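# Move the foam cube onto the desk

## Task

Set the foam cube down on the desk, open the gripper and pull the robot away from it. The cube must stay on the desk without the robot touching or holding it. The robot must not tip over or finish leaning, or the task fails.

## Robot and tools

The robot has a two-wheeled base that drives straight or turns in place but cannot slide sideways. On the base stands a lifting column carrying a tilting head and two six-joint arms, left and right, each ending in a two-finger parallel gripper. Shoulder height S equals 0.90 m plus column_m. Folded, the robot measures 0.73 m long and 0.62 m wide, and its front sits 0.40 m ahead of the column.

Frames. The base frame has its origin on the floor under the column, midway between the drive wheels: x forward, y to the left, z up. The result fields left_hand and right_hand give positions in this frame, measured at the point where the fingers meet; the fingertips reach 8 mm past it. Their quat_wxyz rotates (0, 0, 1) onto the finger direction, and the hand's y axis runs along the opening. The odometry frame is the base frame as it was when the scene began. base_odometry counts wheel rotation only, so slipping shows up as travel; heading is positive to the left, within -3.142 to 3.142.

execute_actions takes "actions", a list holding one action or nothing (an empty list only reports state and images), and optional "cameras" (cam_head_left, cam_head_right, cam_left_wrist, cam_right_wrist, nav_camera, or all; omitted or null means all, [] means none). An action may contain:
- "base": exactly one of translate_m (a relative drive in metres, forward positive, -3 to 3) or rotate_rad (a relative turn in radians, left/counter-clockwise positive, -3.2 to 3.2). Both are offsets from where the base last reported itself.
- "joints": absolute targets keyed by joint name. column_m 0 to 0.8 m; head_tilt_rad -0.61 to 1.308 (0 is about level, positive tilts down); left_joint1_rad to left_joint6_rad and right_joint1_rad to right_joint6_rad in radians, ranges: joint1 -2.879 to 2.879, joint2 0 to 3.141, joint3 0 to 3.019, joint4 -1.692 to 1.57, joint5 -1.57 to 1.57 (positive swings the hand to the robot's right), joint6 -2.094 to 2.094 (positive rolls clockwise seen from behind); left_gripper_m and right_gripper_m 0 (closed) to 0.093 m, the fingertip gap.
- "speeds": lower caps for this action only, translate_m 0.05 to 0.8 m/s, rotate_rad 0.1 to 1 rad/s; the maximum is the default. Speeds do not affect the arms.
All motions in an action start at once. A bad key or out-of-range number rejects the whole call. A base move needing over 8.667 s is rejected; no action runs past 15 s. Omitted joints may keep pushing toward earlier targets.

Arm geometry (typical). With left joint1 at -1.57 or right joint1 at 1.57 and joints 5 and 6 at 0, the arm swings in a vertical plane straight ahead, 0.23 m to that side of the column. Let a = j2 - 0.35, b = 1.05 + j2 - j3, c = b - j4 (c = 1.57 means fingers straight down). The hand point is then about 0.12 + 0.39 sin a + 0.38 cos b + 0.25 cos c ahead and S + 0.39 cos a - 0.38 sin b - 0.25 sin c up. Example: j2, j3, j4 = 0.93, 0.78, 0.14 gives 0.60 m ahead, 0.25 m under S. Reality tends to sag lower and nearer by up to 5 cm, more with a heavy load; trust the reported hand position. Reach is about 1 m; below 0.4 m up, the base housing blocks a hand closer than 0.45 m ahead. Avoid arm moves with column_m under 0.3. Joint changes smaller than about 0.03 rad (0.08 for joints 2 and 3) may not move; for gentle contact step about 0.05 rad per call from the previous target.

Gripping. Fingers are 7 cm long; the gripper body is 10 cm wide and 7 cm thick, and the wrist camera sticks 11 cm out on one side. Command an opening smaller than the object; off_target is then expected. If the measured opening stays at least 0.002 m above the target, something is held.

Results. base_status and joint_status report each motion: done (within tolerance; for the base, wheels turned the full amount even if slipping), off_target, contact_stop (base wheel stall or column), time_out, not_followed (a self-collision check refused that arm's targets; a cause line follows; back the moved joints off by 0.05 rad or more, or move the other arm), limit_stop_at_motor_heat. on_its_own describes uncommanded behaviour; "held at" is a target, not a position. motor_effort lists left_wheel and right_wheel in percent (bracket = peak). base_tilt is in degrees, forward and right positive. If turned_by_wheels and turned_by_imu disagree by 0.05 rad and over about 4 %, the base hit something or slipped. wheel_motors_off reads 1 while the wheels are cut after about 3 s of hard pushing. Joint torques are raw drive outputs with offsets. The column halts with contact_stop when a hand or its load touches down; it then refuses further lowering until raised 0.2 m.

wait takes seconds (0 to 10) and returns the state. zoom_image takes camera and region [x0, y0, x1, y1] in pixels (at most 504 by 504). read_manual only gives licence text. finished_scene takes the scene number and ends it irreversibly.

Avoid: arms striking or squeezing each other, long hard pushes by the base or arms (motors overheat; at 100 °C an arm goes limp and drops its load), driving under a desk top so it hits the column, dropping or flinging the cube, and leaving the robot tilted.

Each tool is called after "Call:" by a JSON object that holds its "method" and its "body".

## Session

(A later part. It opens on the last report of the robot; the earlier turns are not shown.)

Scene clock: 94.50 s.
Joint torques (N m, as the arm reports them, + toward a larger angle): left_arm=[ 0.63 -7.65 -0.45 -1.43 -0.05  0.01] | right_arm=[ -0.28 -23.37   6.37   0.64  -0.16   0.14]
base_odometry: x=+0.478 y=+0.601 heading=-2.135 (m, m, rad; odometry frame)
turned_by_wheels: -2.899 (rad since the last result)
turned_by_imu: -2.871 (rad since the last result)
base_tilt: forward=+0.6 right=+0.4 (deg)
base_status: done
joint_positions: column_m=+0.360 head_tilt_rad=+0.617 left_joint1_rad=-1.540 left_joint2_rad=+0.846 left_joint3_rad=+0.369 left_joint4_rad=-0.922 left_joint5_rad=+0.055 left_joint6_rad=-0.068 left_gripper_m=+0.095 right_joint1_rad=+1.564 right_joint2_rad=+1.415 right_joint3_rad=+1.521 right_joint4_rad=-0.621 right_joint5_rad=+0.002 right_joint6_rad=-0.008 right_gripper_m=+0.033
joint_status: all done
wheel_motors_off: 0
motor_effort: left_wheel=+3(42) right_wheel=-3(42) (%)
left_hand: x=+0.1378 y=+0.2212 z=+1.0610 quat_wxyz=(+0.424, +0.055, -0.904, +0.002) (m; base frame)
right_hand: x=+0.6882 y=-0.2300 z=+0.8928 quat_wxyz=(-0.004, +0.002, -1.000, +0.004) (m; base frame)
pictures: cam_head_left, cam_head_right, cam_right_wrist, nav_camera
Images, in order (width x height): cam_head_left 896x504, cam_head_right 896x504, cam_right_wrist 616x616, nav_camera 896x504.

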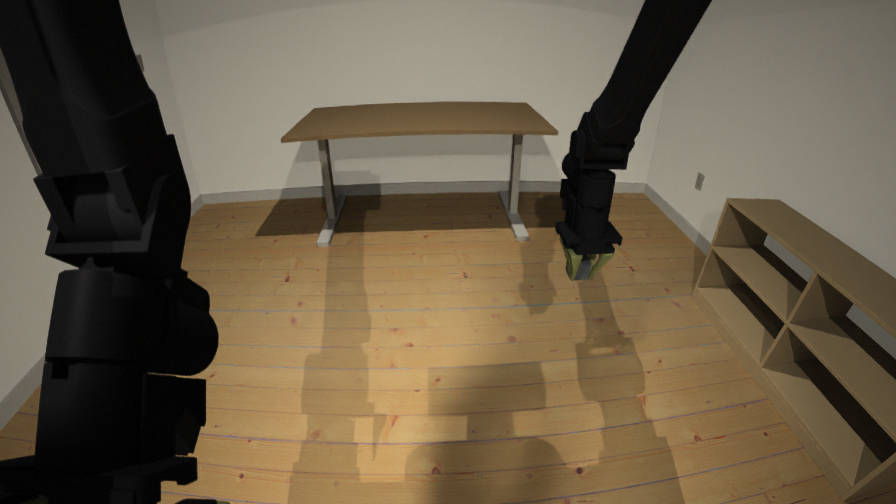

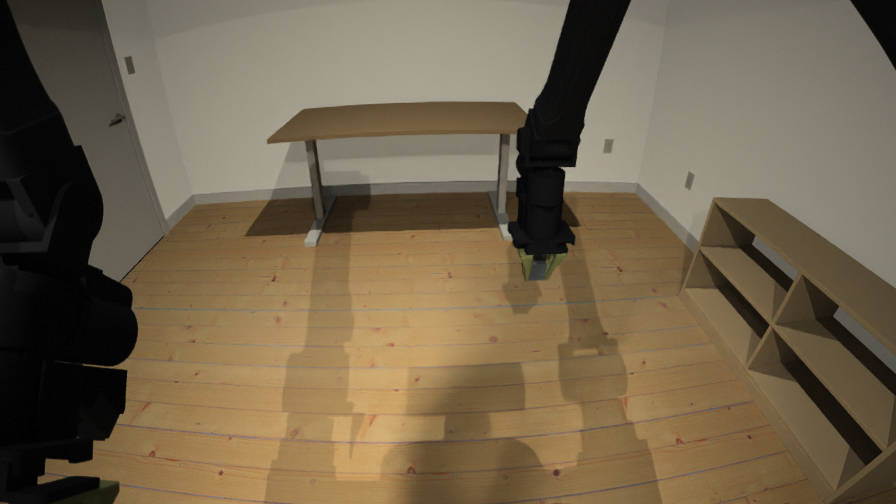

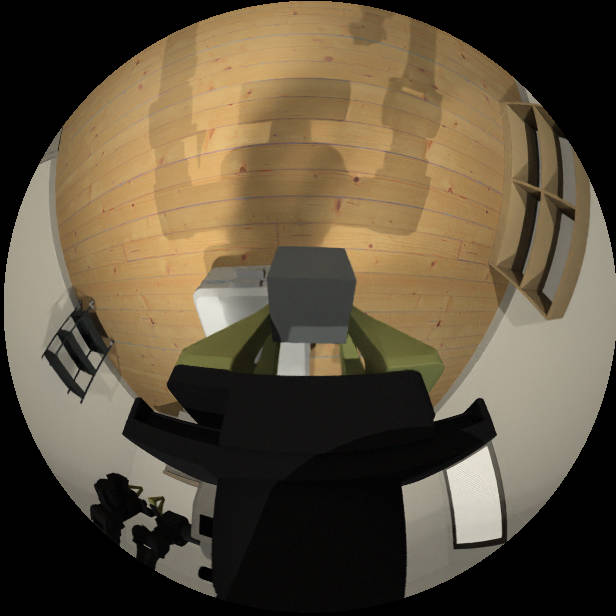

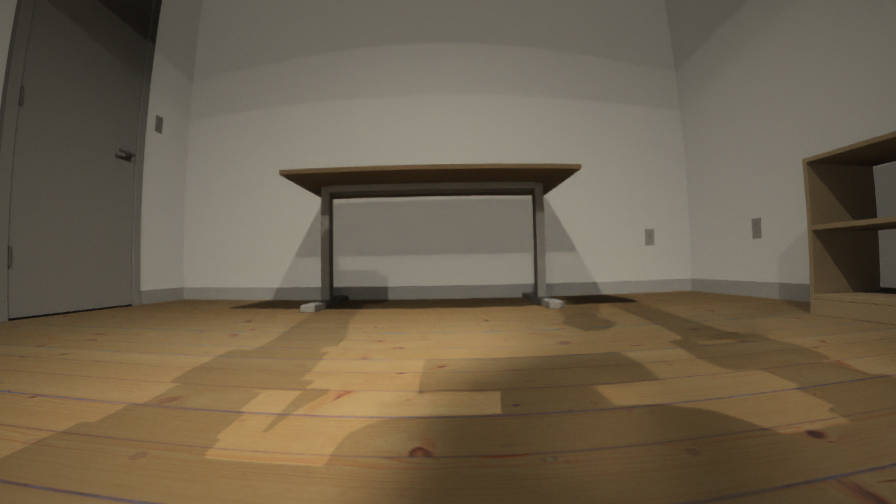

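Call:
{"method": "execute_actions", "body": {"actions": [{"base":{"translate_m":1.7},"joints":{"column_m":0.33,"head_tilt_rad":0.9}}], "cameras": ["cam_head_left","cam_head_right","nav_camera","cam_right_wrist"]}}

Scene clock: 104.63 s.
Joint torques (N m, as the arm reports them, + toward a larger angle): left_arm=[ 0.6  -7.49 -0.45 -1.41 -0.04  0.01] | right_arm=[ -0.47 -23.52   6.39   0.71  -0.15   0.14]
base_odometry: x=-0.431 y=-0.836 heading=-2.136 (m, m, rad; odometry frame)
turned_by_wheels: -0.001 (rad since the last result)
turned_by_imu: -0.002 (rad since the last result)
base_tilt: forward=+0.6 right=+0.4 (deg)
base_status: done
joint_positions: column_m=+0.330 head_tilt_rad=+0.902 left_joint1_rad=-1.540 left_joint2_rad=+0.846 left_joint3_rad=+0.371 left_joint4_rad=-0.922 left_joint5_rad=+0.055 left_joint6_rad=-0.068 left_gripper_m=+0.095 right_joint1_rad=+1.564 right_joint2_rad=+1.415 right_joint3_rad=+1.521 right_joint4_rad=-0.621 right_joint5_rad=+0.002 right_joint6_rad=-0.008 right_gripper_m=+0.033
joint_status: all done
wheel_motors_off: 0
motor_effort: left_wheel=+0(44) right_wheel=+0(45) (%)
left_hand: x=+0.1384 y=+0.2212 z=+1.0308 quat_wxyz=(+0.423, +0.055, -0.904, +0.002) (m; base frame)
right_hand: x=+0.6882 y=-0.2298 z=+0.8628 quat_wxyz=(-0.004, +0.002, -1.000, +0.004) (m; base frame)
pictures: cam_head_left, cam_head_right, cam_right_wrist, nav_camera
Images, in order (width x height): cam_head_left 896x504, cam_head_right 896x504, cam_right_wrist 616x616, nav_camera 896x504.

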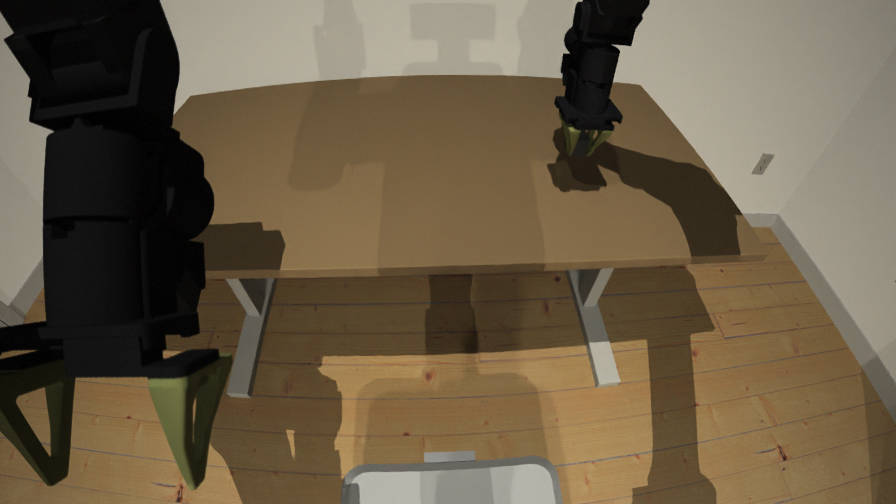

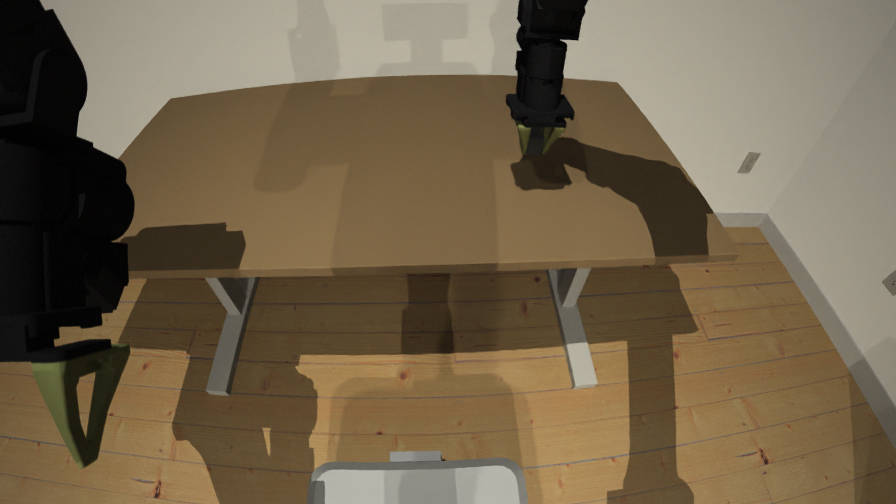

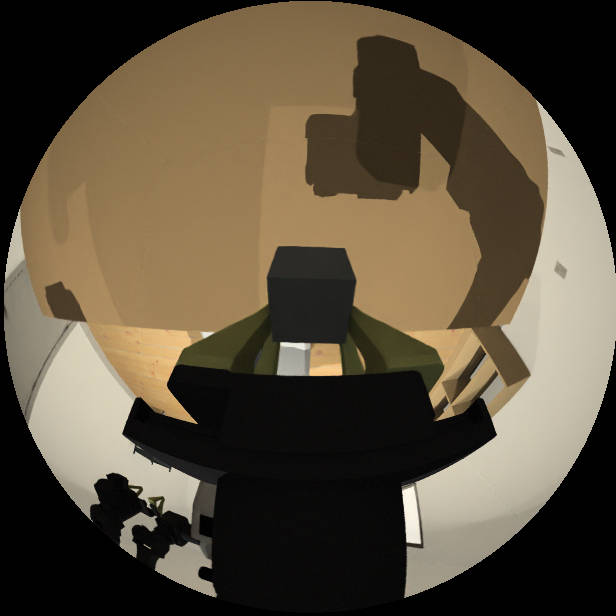

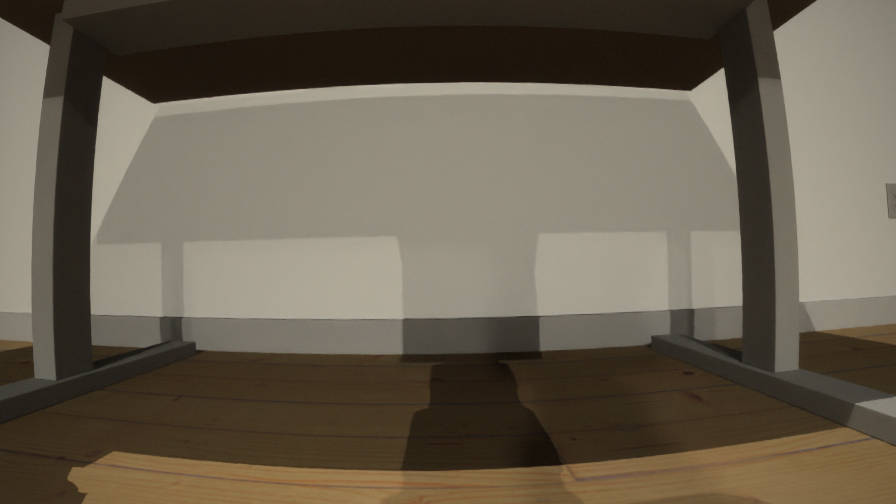

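Call:
{"method": "execute_actions", "body": {"actions": [{"base":{"translate_m":0.12},"joints":{"column_m":0.27}}], "cameras": ["cam_head_right","cam_right_wrist"]}}

Scene clock: 113.23 s.
Joint torques (N m, as the arm reports them, + toward a larger angle): left_arm=[ 0.58 -7.56 -0.52 -1.43 -0.05  0.01] | right_arm=[ -0.45 -23.78   6.33   0.61  -0.15   0.14]
base_odometry: x=-0.496 y=-0.937 heading=-2.136 (m, m, rad; odometry frame)
turned_by_wheels: -0.001 (rad since the last result)
turned_by_imu: -0.002 (rad since the last result)
base_tilt: forward=+0.5 right=+0.5 (deg)
base_status: done
joint_positions: column_m=+0.270 head_tilt_rad=+0.902 left_joint1_rad=-1.540 left_joint2_rad=+0.846 left_joint3_rad=+0.372 left_joint4_rad=-0.922 left_joint5_rad=+0.055 left_joint6_rad=-0.068 left_gripper_m=+0.095 right_joint1_rad=+1.564 right_joint2_rad=+1.415 right_joint3_rad=+1.521 right_joint4_rad=-0.621 right_joint5_rad=+0.002 right_joint6_rad=-0.008 right_gripper_m=+0.033
joint_status: all done
wheel_motors_off: 0
motor_effort: left_wheel=+0(32) right_wheel=+0(30) (%)
left_hand: x=+0.1390 y=+0.2212 z=+0.9706 quat_wxyz=(+0.423, +0.055, -0.905, +0.002) (m; base frame)
right_hand: x=+0.6882 y=-0.2298 z=+0.8029 quat_wxyz=(-0.004, +0.002, -1.000, +0.004) (m; base frame)
pictures: cam_head_right, cam_right_wrist
Images, in order (width x height): cam_head_right 896x504, cam_right_wrist 616x616.

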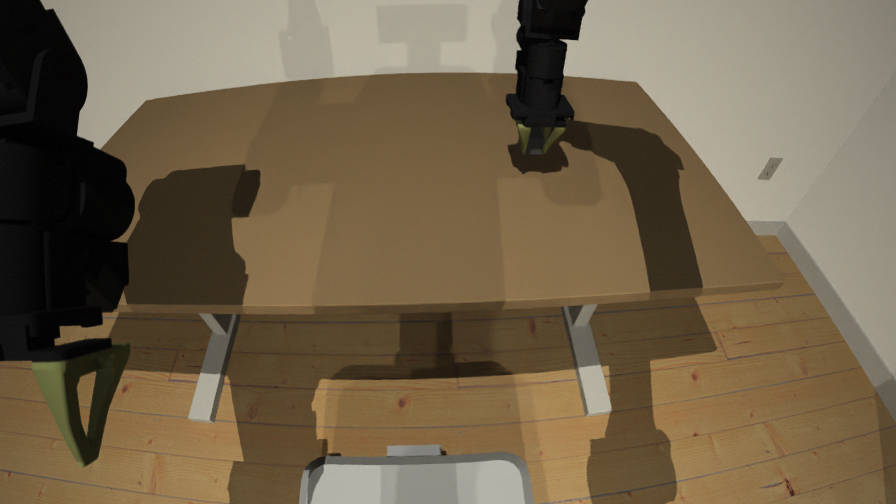

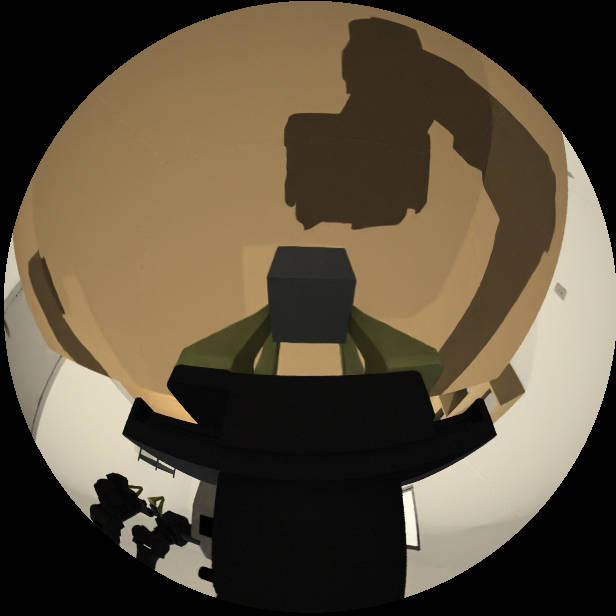

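Call:
{"method": "execute_actions", "body": {"actions": [{"joints":{"column_m":0.235}}], "cameras": ["cam_head_right","cam_right_wrist"]}}

Scene clock: 119.23 s.
Joint torques (N m, as the arm reports them, + toward a larger angle): left_arm=[ 0.64 -7.6  -0.52 -1.41 -0.05  0.01] | right_arm=[ -0.43 -23.52   6.28   0.63  -0.15   0.14]
base_odometry: x=-0.496 y=-0.937 heading=-2.136 (m, m, rad; odometry frame)
turned_by_wheels: +0.000 (rad since the last result)
turned_by_imu: -0.002 (rad since the last result)
base_tilt: forward=+0.6 right=+0.5 (deg)
base_status: not commanded
joint_positions: column_m=+0.235 head_tilt_rad=+0.902 left_joint1_rad=-1.540 left_joint2_rad=+0.846 left_joint3_rad=+0.372 left_joint4_rad=-0.922 left_joint5_rad=+0.055 left_joint6_rad=-0.068 left_gripper_m=+0.095 right_joint1_rad=+1.564 right_joint2_rad=+1.415 right_joint3_rad=+1.521 right_joint4_rad=-0.621 right_joint5_rad=+0.002 right_joint6_rad=-0.008 right_gripper_m=+0.033
joint_status: all done
wheel_motors_off: 0
motor_effort: left_wheel=-1(1) right_wheel=+2(2) (%)
left_hand: x=+0.1390 y=+0.2212 z=+0.9356 quat_wxyz=(+0.423, +0.055, -0.905, +0.002) (m; base frame)
right_hand: x=+0.6882 y=-0.2298 z=+0.7678 quat_wxyz=(-0.004, +0.002, -1.000, +0.004) (m; base frame)
pictures: cam_head_right, cam_right_wrist
Images, in order (width x height): cam_head_right 896x504, cam_right_wrist 616x616.

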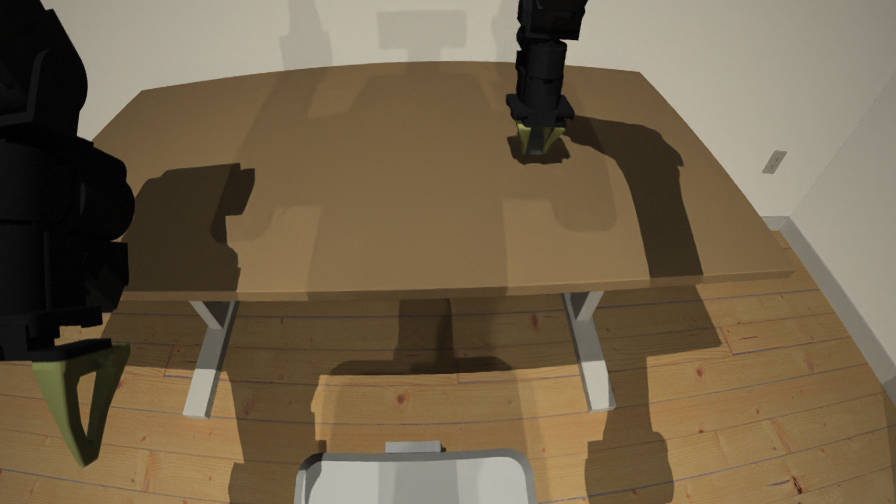

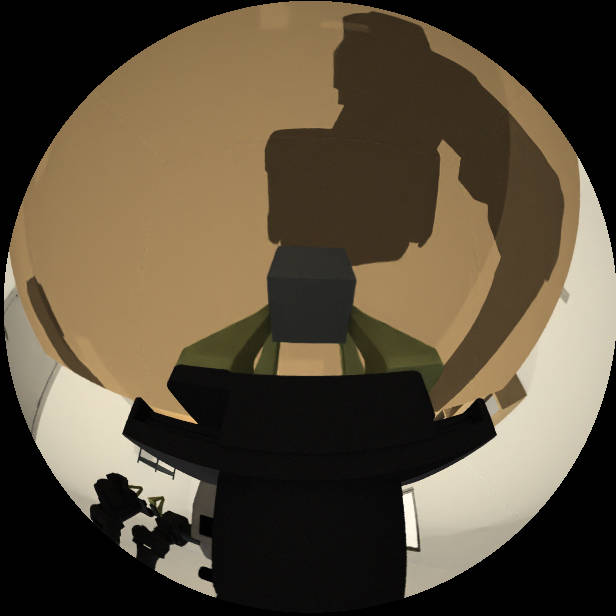

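Call:
{"method": "execute_actions", "body": {"actions": [{"joints":{"column_m":0.213}}], "cameras": ["cam_head_right","cam_right_wrist"]}}

Scene clock: 122.07 s.
Joint torques (N m, as the arm reports them, + toward a larger angle): left_arm=[ 0.58 -7.52 -0.51 -1.42 -0.05  0.01] | right_arm=[ -0.41 -23.73   6.32   0.63  -0.15   0.14]
base_odometry: x=-0.496 y=-0.937 heading=-2.136 (m, m, rad; odometry frame)
turned_by_wheels: +0.000 (rad since the last result)
turned_by_imu: -0.001 (rad since the last result)
base_tilt: forward=+0.6 right=+0.3 (deg)
base_status: not commanded
joint_positions: column_m=+0.213 head_tilt_rad=+0.902 left_joint1_rad=-1.540 left_joint2_rad=+0.846 left_joint3_rad=+0.372 left_joint4_rad=-0.922 left_joint5_rad=+0.055 left_joint6_rad=-0.068 left_gripper_m=+0.095 right_joint1_rad=+1.564 right_joint2_rad=+1.415 right_joint3_rad=+1.521 right_joint4_rad=-0.621 right_joint5_rad=+0.002 right_joint6_rad=-0.008 right_gripper_m=+0.033
joint_status: all done
wheel_motors_off: 0
motor_effort: left_wheel=-1(2) right_wheel=+2(2) (%)
left_hand: x=+0.1390 y=+0.2212 z=+0.9136 quat_wxyz=(+0.423, +0.055, -0.905, +0.002) (m; base frame)
right_hand: x=+0.6881 y=-0.2298 z=+0.7456 quat_wxyz=(-0.004, +0.002, -1.000, +0.004) (m; base frame)
pictures: cam_head_right, cam_right_wrist
Images, in order (width x height): cam_head_right 896x504, cam_right_wrist 616x616.

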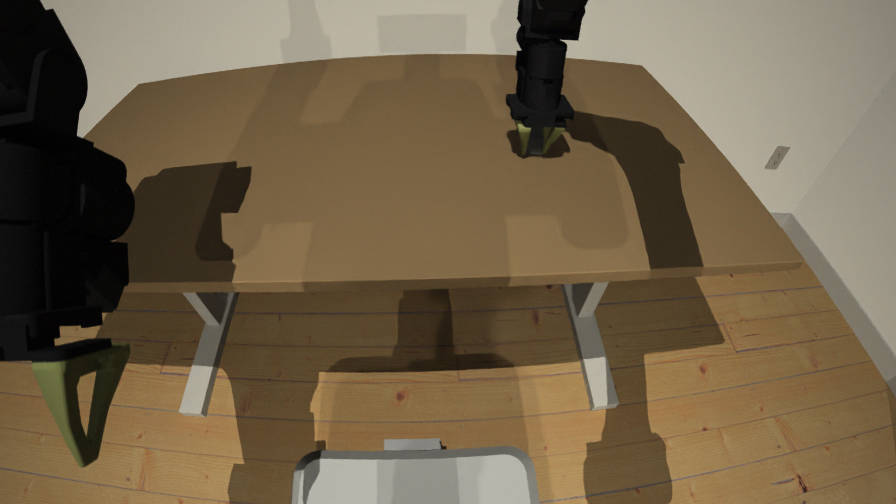

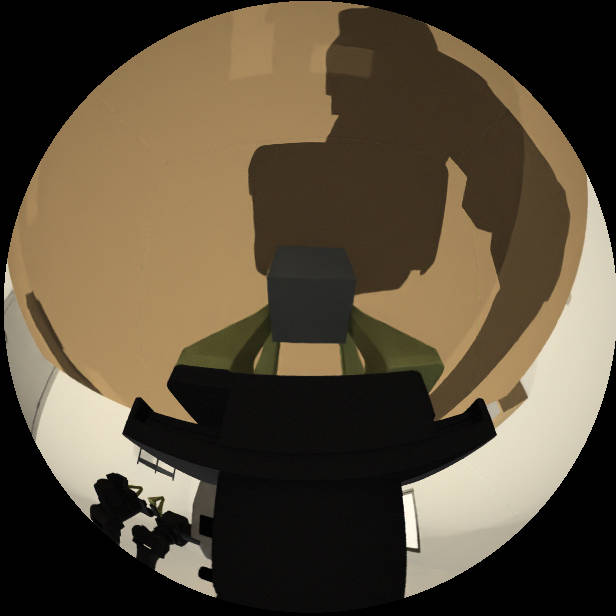

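Call:
{"method": "execute_actions", "body": {"actions": [{"joints":{"column_m":0.204}}], "cameras": ["cam_right_wrist"]}}

Scene clock: 124.87 s.
Joint torques (N m, as the arm reports them, + toward a larger angle): left_arm=[ 0.57 -7.58 -0.53 -1.41 -0.05  0.01] | right_arm=[ -0.43 -23.48   6.35   0.65  -0.15   0.14]
base_odometry: x=-0.496 y=-0.937 heading=-2.136 (m, m, rad; odometry frame)
turned_by_wheels: +0.000 (rad since the last result)
turned_by_imu: -0.001 (rad since the last result)
base_tilt: forward=+0.5 right=+0.4 (deg)
base_status: not commanded
joint_positions: column_m=+0.204 head_tilt_rad=+0.902 left_joint1_rad=-1.540 left_joint2_rad=+0.846 left_joint3_rad=+0.372 left_joint4_rad=-0.922 left_joint5_rad=+0.055 left_joint6_rad=-0.068 left_gripper_m=+0.095 right_joint1_rad=+1.564 right_joint2_rad=+1.414 right_joint3_rad=+1.521 right_joint4_rad=-0.621 right_joint5_rad=+0.002 right_joint6_rad=-0.008 right_gripper_m=+0.033
joint_status: all done
wheel_motors_off: 0
motor_effort: left_wheel=-2(2) right_wheel=+2(2) (%)
left_hand: x=+0.1390 y=+0.2212 z=+0.9047 quat_wxyz=(+0.423, +0.055, -0.905, +0.002) (m; base frame)
right_hand: x=+0.6885 y=-0.2298 z=+0.7373 quat_wxyz=(-0.005, +0.002, -1.000, +0.004) (m; base frame)
pictures: cam_right_wrist
Images, in order (width x height): cam_right_wrist 616x616.

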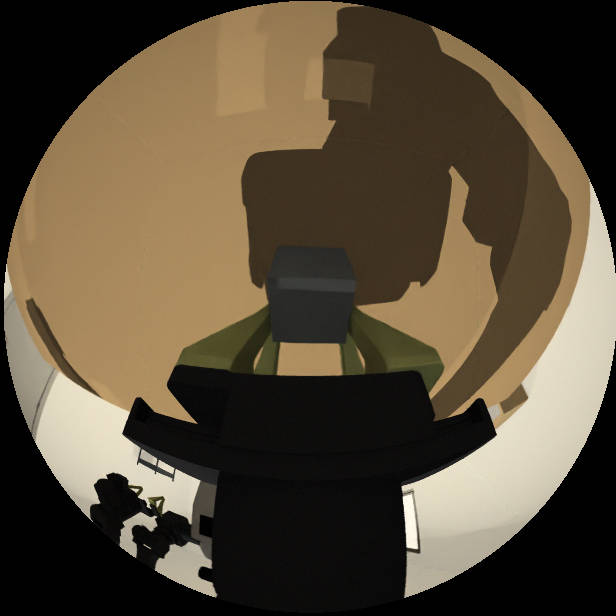

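Touching down (joint 2 shifted slightly). Release.

Call:
{"method": "execute_actions", "body": {"actions": [{"joints":{"right_gripper_m":0.08}}], "cameras": ["cam_right_wrist"]}}

Call:
{"method": "execute_actions", "body": {"actions": [{"joints":{"column_m":0.27}}], "cameras": ["cam_right_wrist"]}}

Call:
{"method": "execute_actions", "body": {"actions": [{"base":{"translate_m":-0.7},"joints":{"column_m":0.32,"head_tilt_rad":0.6}}], "cameras": ["cam_head_left","cam_head_right"]}}

Scene clock: 130.03 s.
Joint torques (N m, as the arm reports them, + toward a larger angle): left_arm=[ 0.57 -7.64 -0.51 -1.4  -0.05  0.01] | right_arm=[ -0.44 -23.6    6.36   0.64  -0.15   0.14]
base_odometry: x=-0.496 y=-0.937 heading=-2.136 (m, m, rad; odometry frame)
turned_by_wheels: +0.000 (rad since the last result)
turned_by_imu: -0.002 (rad since the last result)
base_tilt: forward=+0.7 right=+0.4 (deg)
base_status: not commanded
joint_positions: column_m=+0.204 head_tilt_rad=+0.902 left_joint1_rad=-1.540 left_joint2_rad=+0.846 left_joint3_rad=+0.372 left_joint4_rad=-0.922 left_joint5_rad=+0.055 left_joint6_rad=-0.068 left_gripper_m=+0.095 right_joint1_rad=+1.564 right_joint2_rad=+1.414 right_joint3_rad=+1.521 right_joint4_rad=-0.621 right_joint5_rad=+0.002 right_joint6_rad=-0.008 right_gripper_m=+0.080
joint_status: all done
wheel_motors_off: 0
motor_effort: left_wheel=-2(2) right_wheel=+2(3) (%)
left_hand: x=+0.1390 y=+0.2212 z=+0.9047 quat_wxyz=(+0.423, +0.055, -0.905, +0.002) (m; base frame)
right_hand: x=+0.6885 y=-0.2298 z=+0.7373 quat_wxyz=(-0.005, +0.002, -1.000, +0.004) (m; base frame)
pictures: cam_right_wrist
Images, in order (width x height): cam_right_wrist 616x616.

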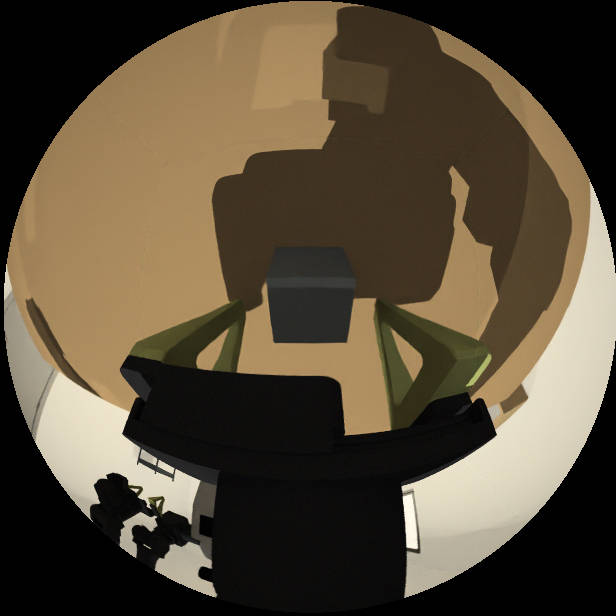

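Scene clock: 131.47 s.
Joint torques (N m, as the arm reports them, + toward a larger angle): left_arm=[ 0.61 -7.62 -0.49 -1.41 -0.05  0.01] | right_arm=[ -0.4  -23.53   6.26   0.63  -0.15   0.14]
base_odometry: x=-0.496 y=-0.937 heading=-2.136 (m, m, rad; odometry frame)
turned_by_wheels: +0.000 (rad since the last result)
turned_by_imu: -0.001 (rad since the last result)
base_tilt: forward=+0.5 right=+0.4 (deg)
base_status: not commanded
joint_positions: column_m=+0.270 head_tilt_rad=+0.902 left_joint1_rad=-1.540 left_joint2_rad=+0.846 left_joint3_rad=+0.372 left_joint4_rad=-0.922 left_joint5_rad=+0.055 left_joint6_rad=-0.068 left_gripper_m=+0.095 right_joint1_rad=+1.564 right_joint2_rad=+1.414 right_joint3_rad=+1.521 right_joint4_rad=-0.621 right_joint5_rad=+0.002 right_joint6_rad=-0.008 right_gripper_m=+0.080
joint_status: all done
wheel_motors_off: 0
motor_effort: left_wheel=-1(2) right_wheel=+2(2) (%)
left_hand: x=+0.1390 y=+0.2212 z=+0.9705 quat_wxyz=(+0.423, +0.055, -0.905, +0.002) (m; base frame)
right_hand: x=+0.6884 y=-0.2298 z=+0.8029 quat_wxyz=(-0.005, +0.002, -1.000, +0.004) (m; base frame)
pictures: cam_right_wrist
Images, in order (width x height): cam_right_wrist 616x616.

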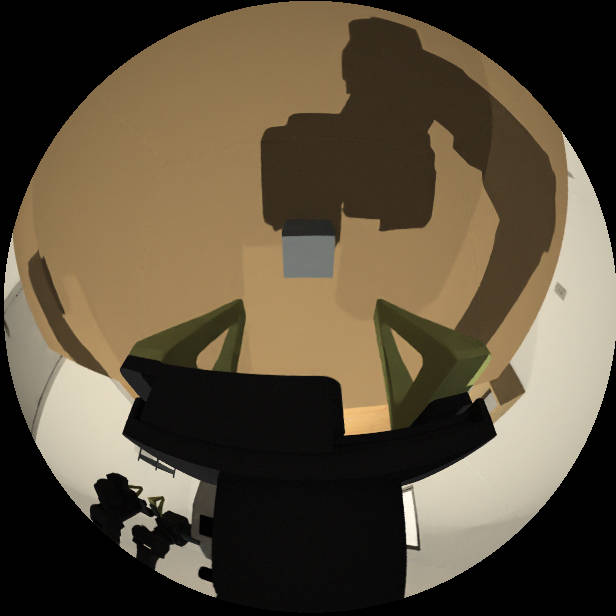

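Scene clock: 134.30 s.
Joint torques (N m, as the arm reports them, + toward a larger angle): left_arm=[ 0.59 -7.48 -0.35 -1.4  -0.05  0.01] | right_arm=[ -0.5  -23.54   6.3    0.65  -0.15   0.14]
base_odometry: x=-0.120 y=-0.346 heading=-2.137 (m, m, rad; odometry frame)
turned_by_wheels: -0.001 (rad since the last result)
turned_by_imu: -0.003 (rad since the last result)
base_tilt: forward=+0.5 right=+0.4 (deg)
base_status: done
joint_positions: column_m=+0.320 head_tilt_rad=+0.617 left_joint1_rad=-1.540 left_joint2_rad=+0.846 left_joint3_rad=+0.368 left_joint4_rad=-0.922 left_joint5_rad=+0.055 left_joint6_rad=-0.068 left_gripper_m=+0.095 right_joint1_rad=+1.566 right_joint2_rad=+1.414 right_joint3_rad=+1.521 right_joint4_rad=-0.621 right_joint5_rad=+0.002 right_joint6_rad=-0.008 right_gripper_m=+0.080
joint_status: all done
wheel_motors_off: 0
motor_effort: left_wheel=-1(39) right_wheel=+1(51) (%)
left_hand: x=+0.1372 y=+0.2212 z=+1.0211 quat_wxyz=(+0.424, +0.055, -0.904, +0.002) (m; base frame)
right_hand: x=+0.6884 y=-0.2291 z=+0.8529 quat_wxyz=(-0.005, +0.003, -1.000, +0.003) (m; base frame)
pictures: cam_head_left, cam_head_right
Images, in order (width x height): cam_head_left 896x504, cam_head_right 896x504.

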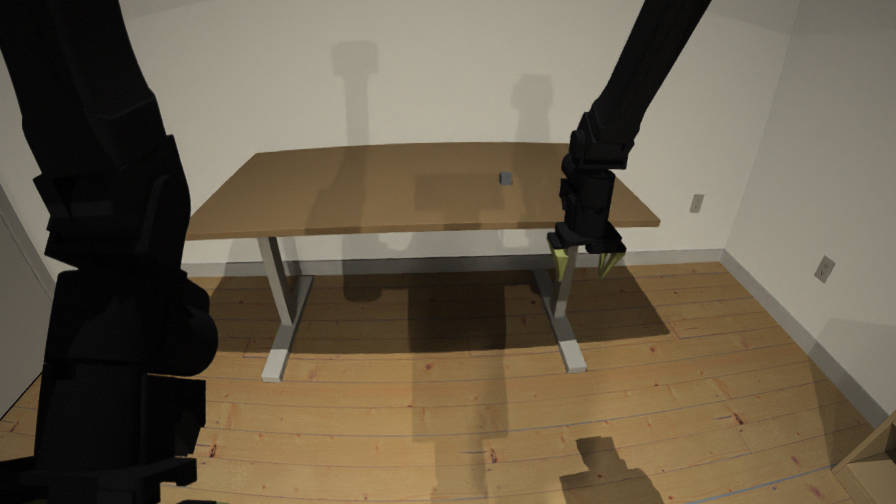

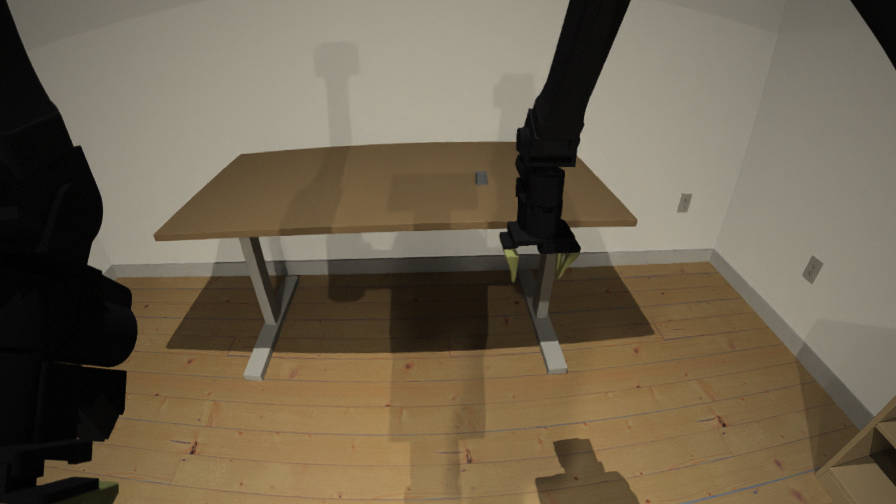

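Call:
{"method": "finished_scene", "body": {"scene": 1}}

The scene is finished: the task was done.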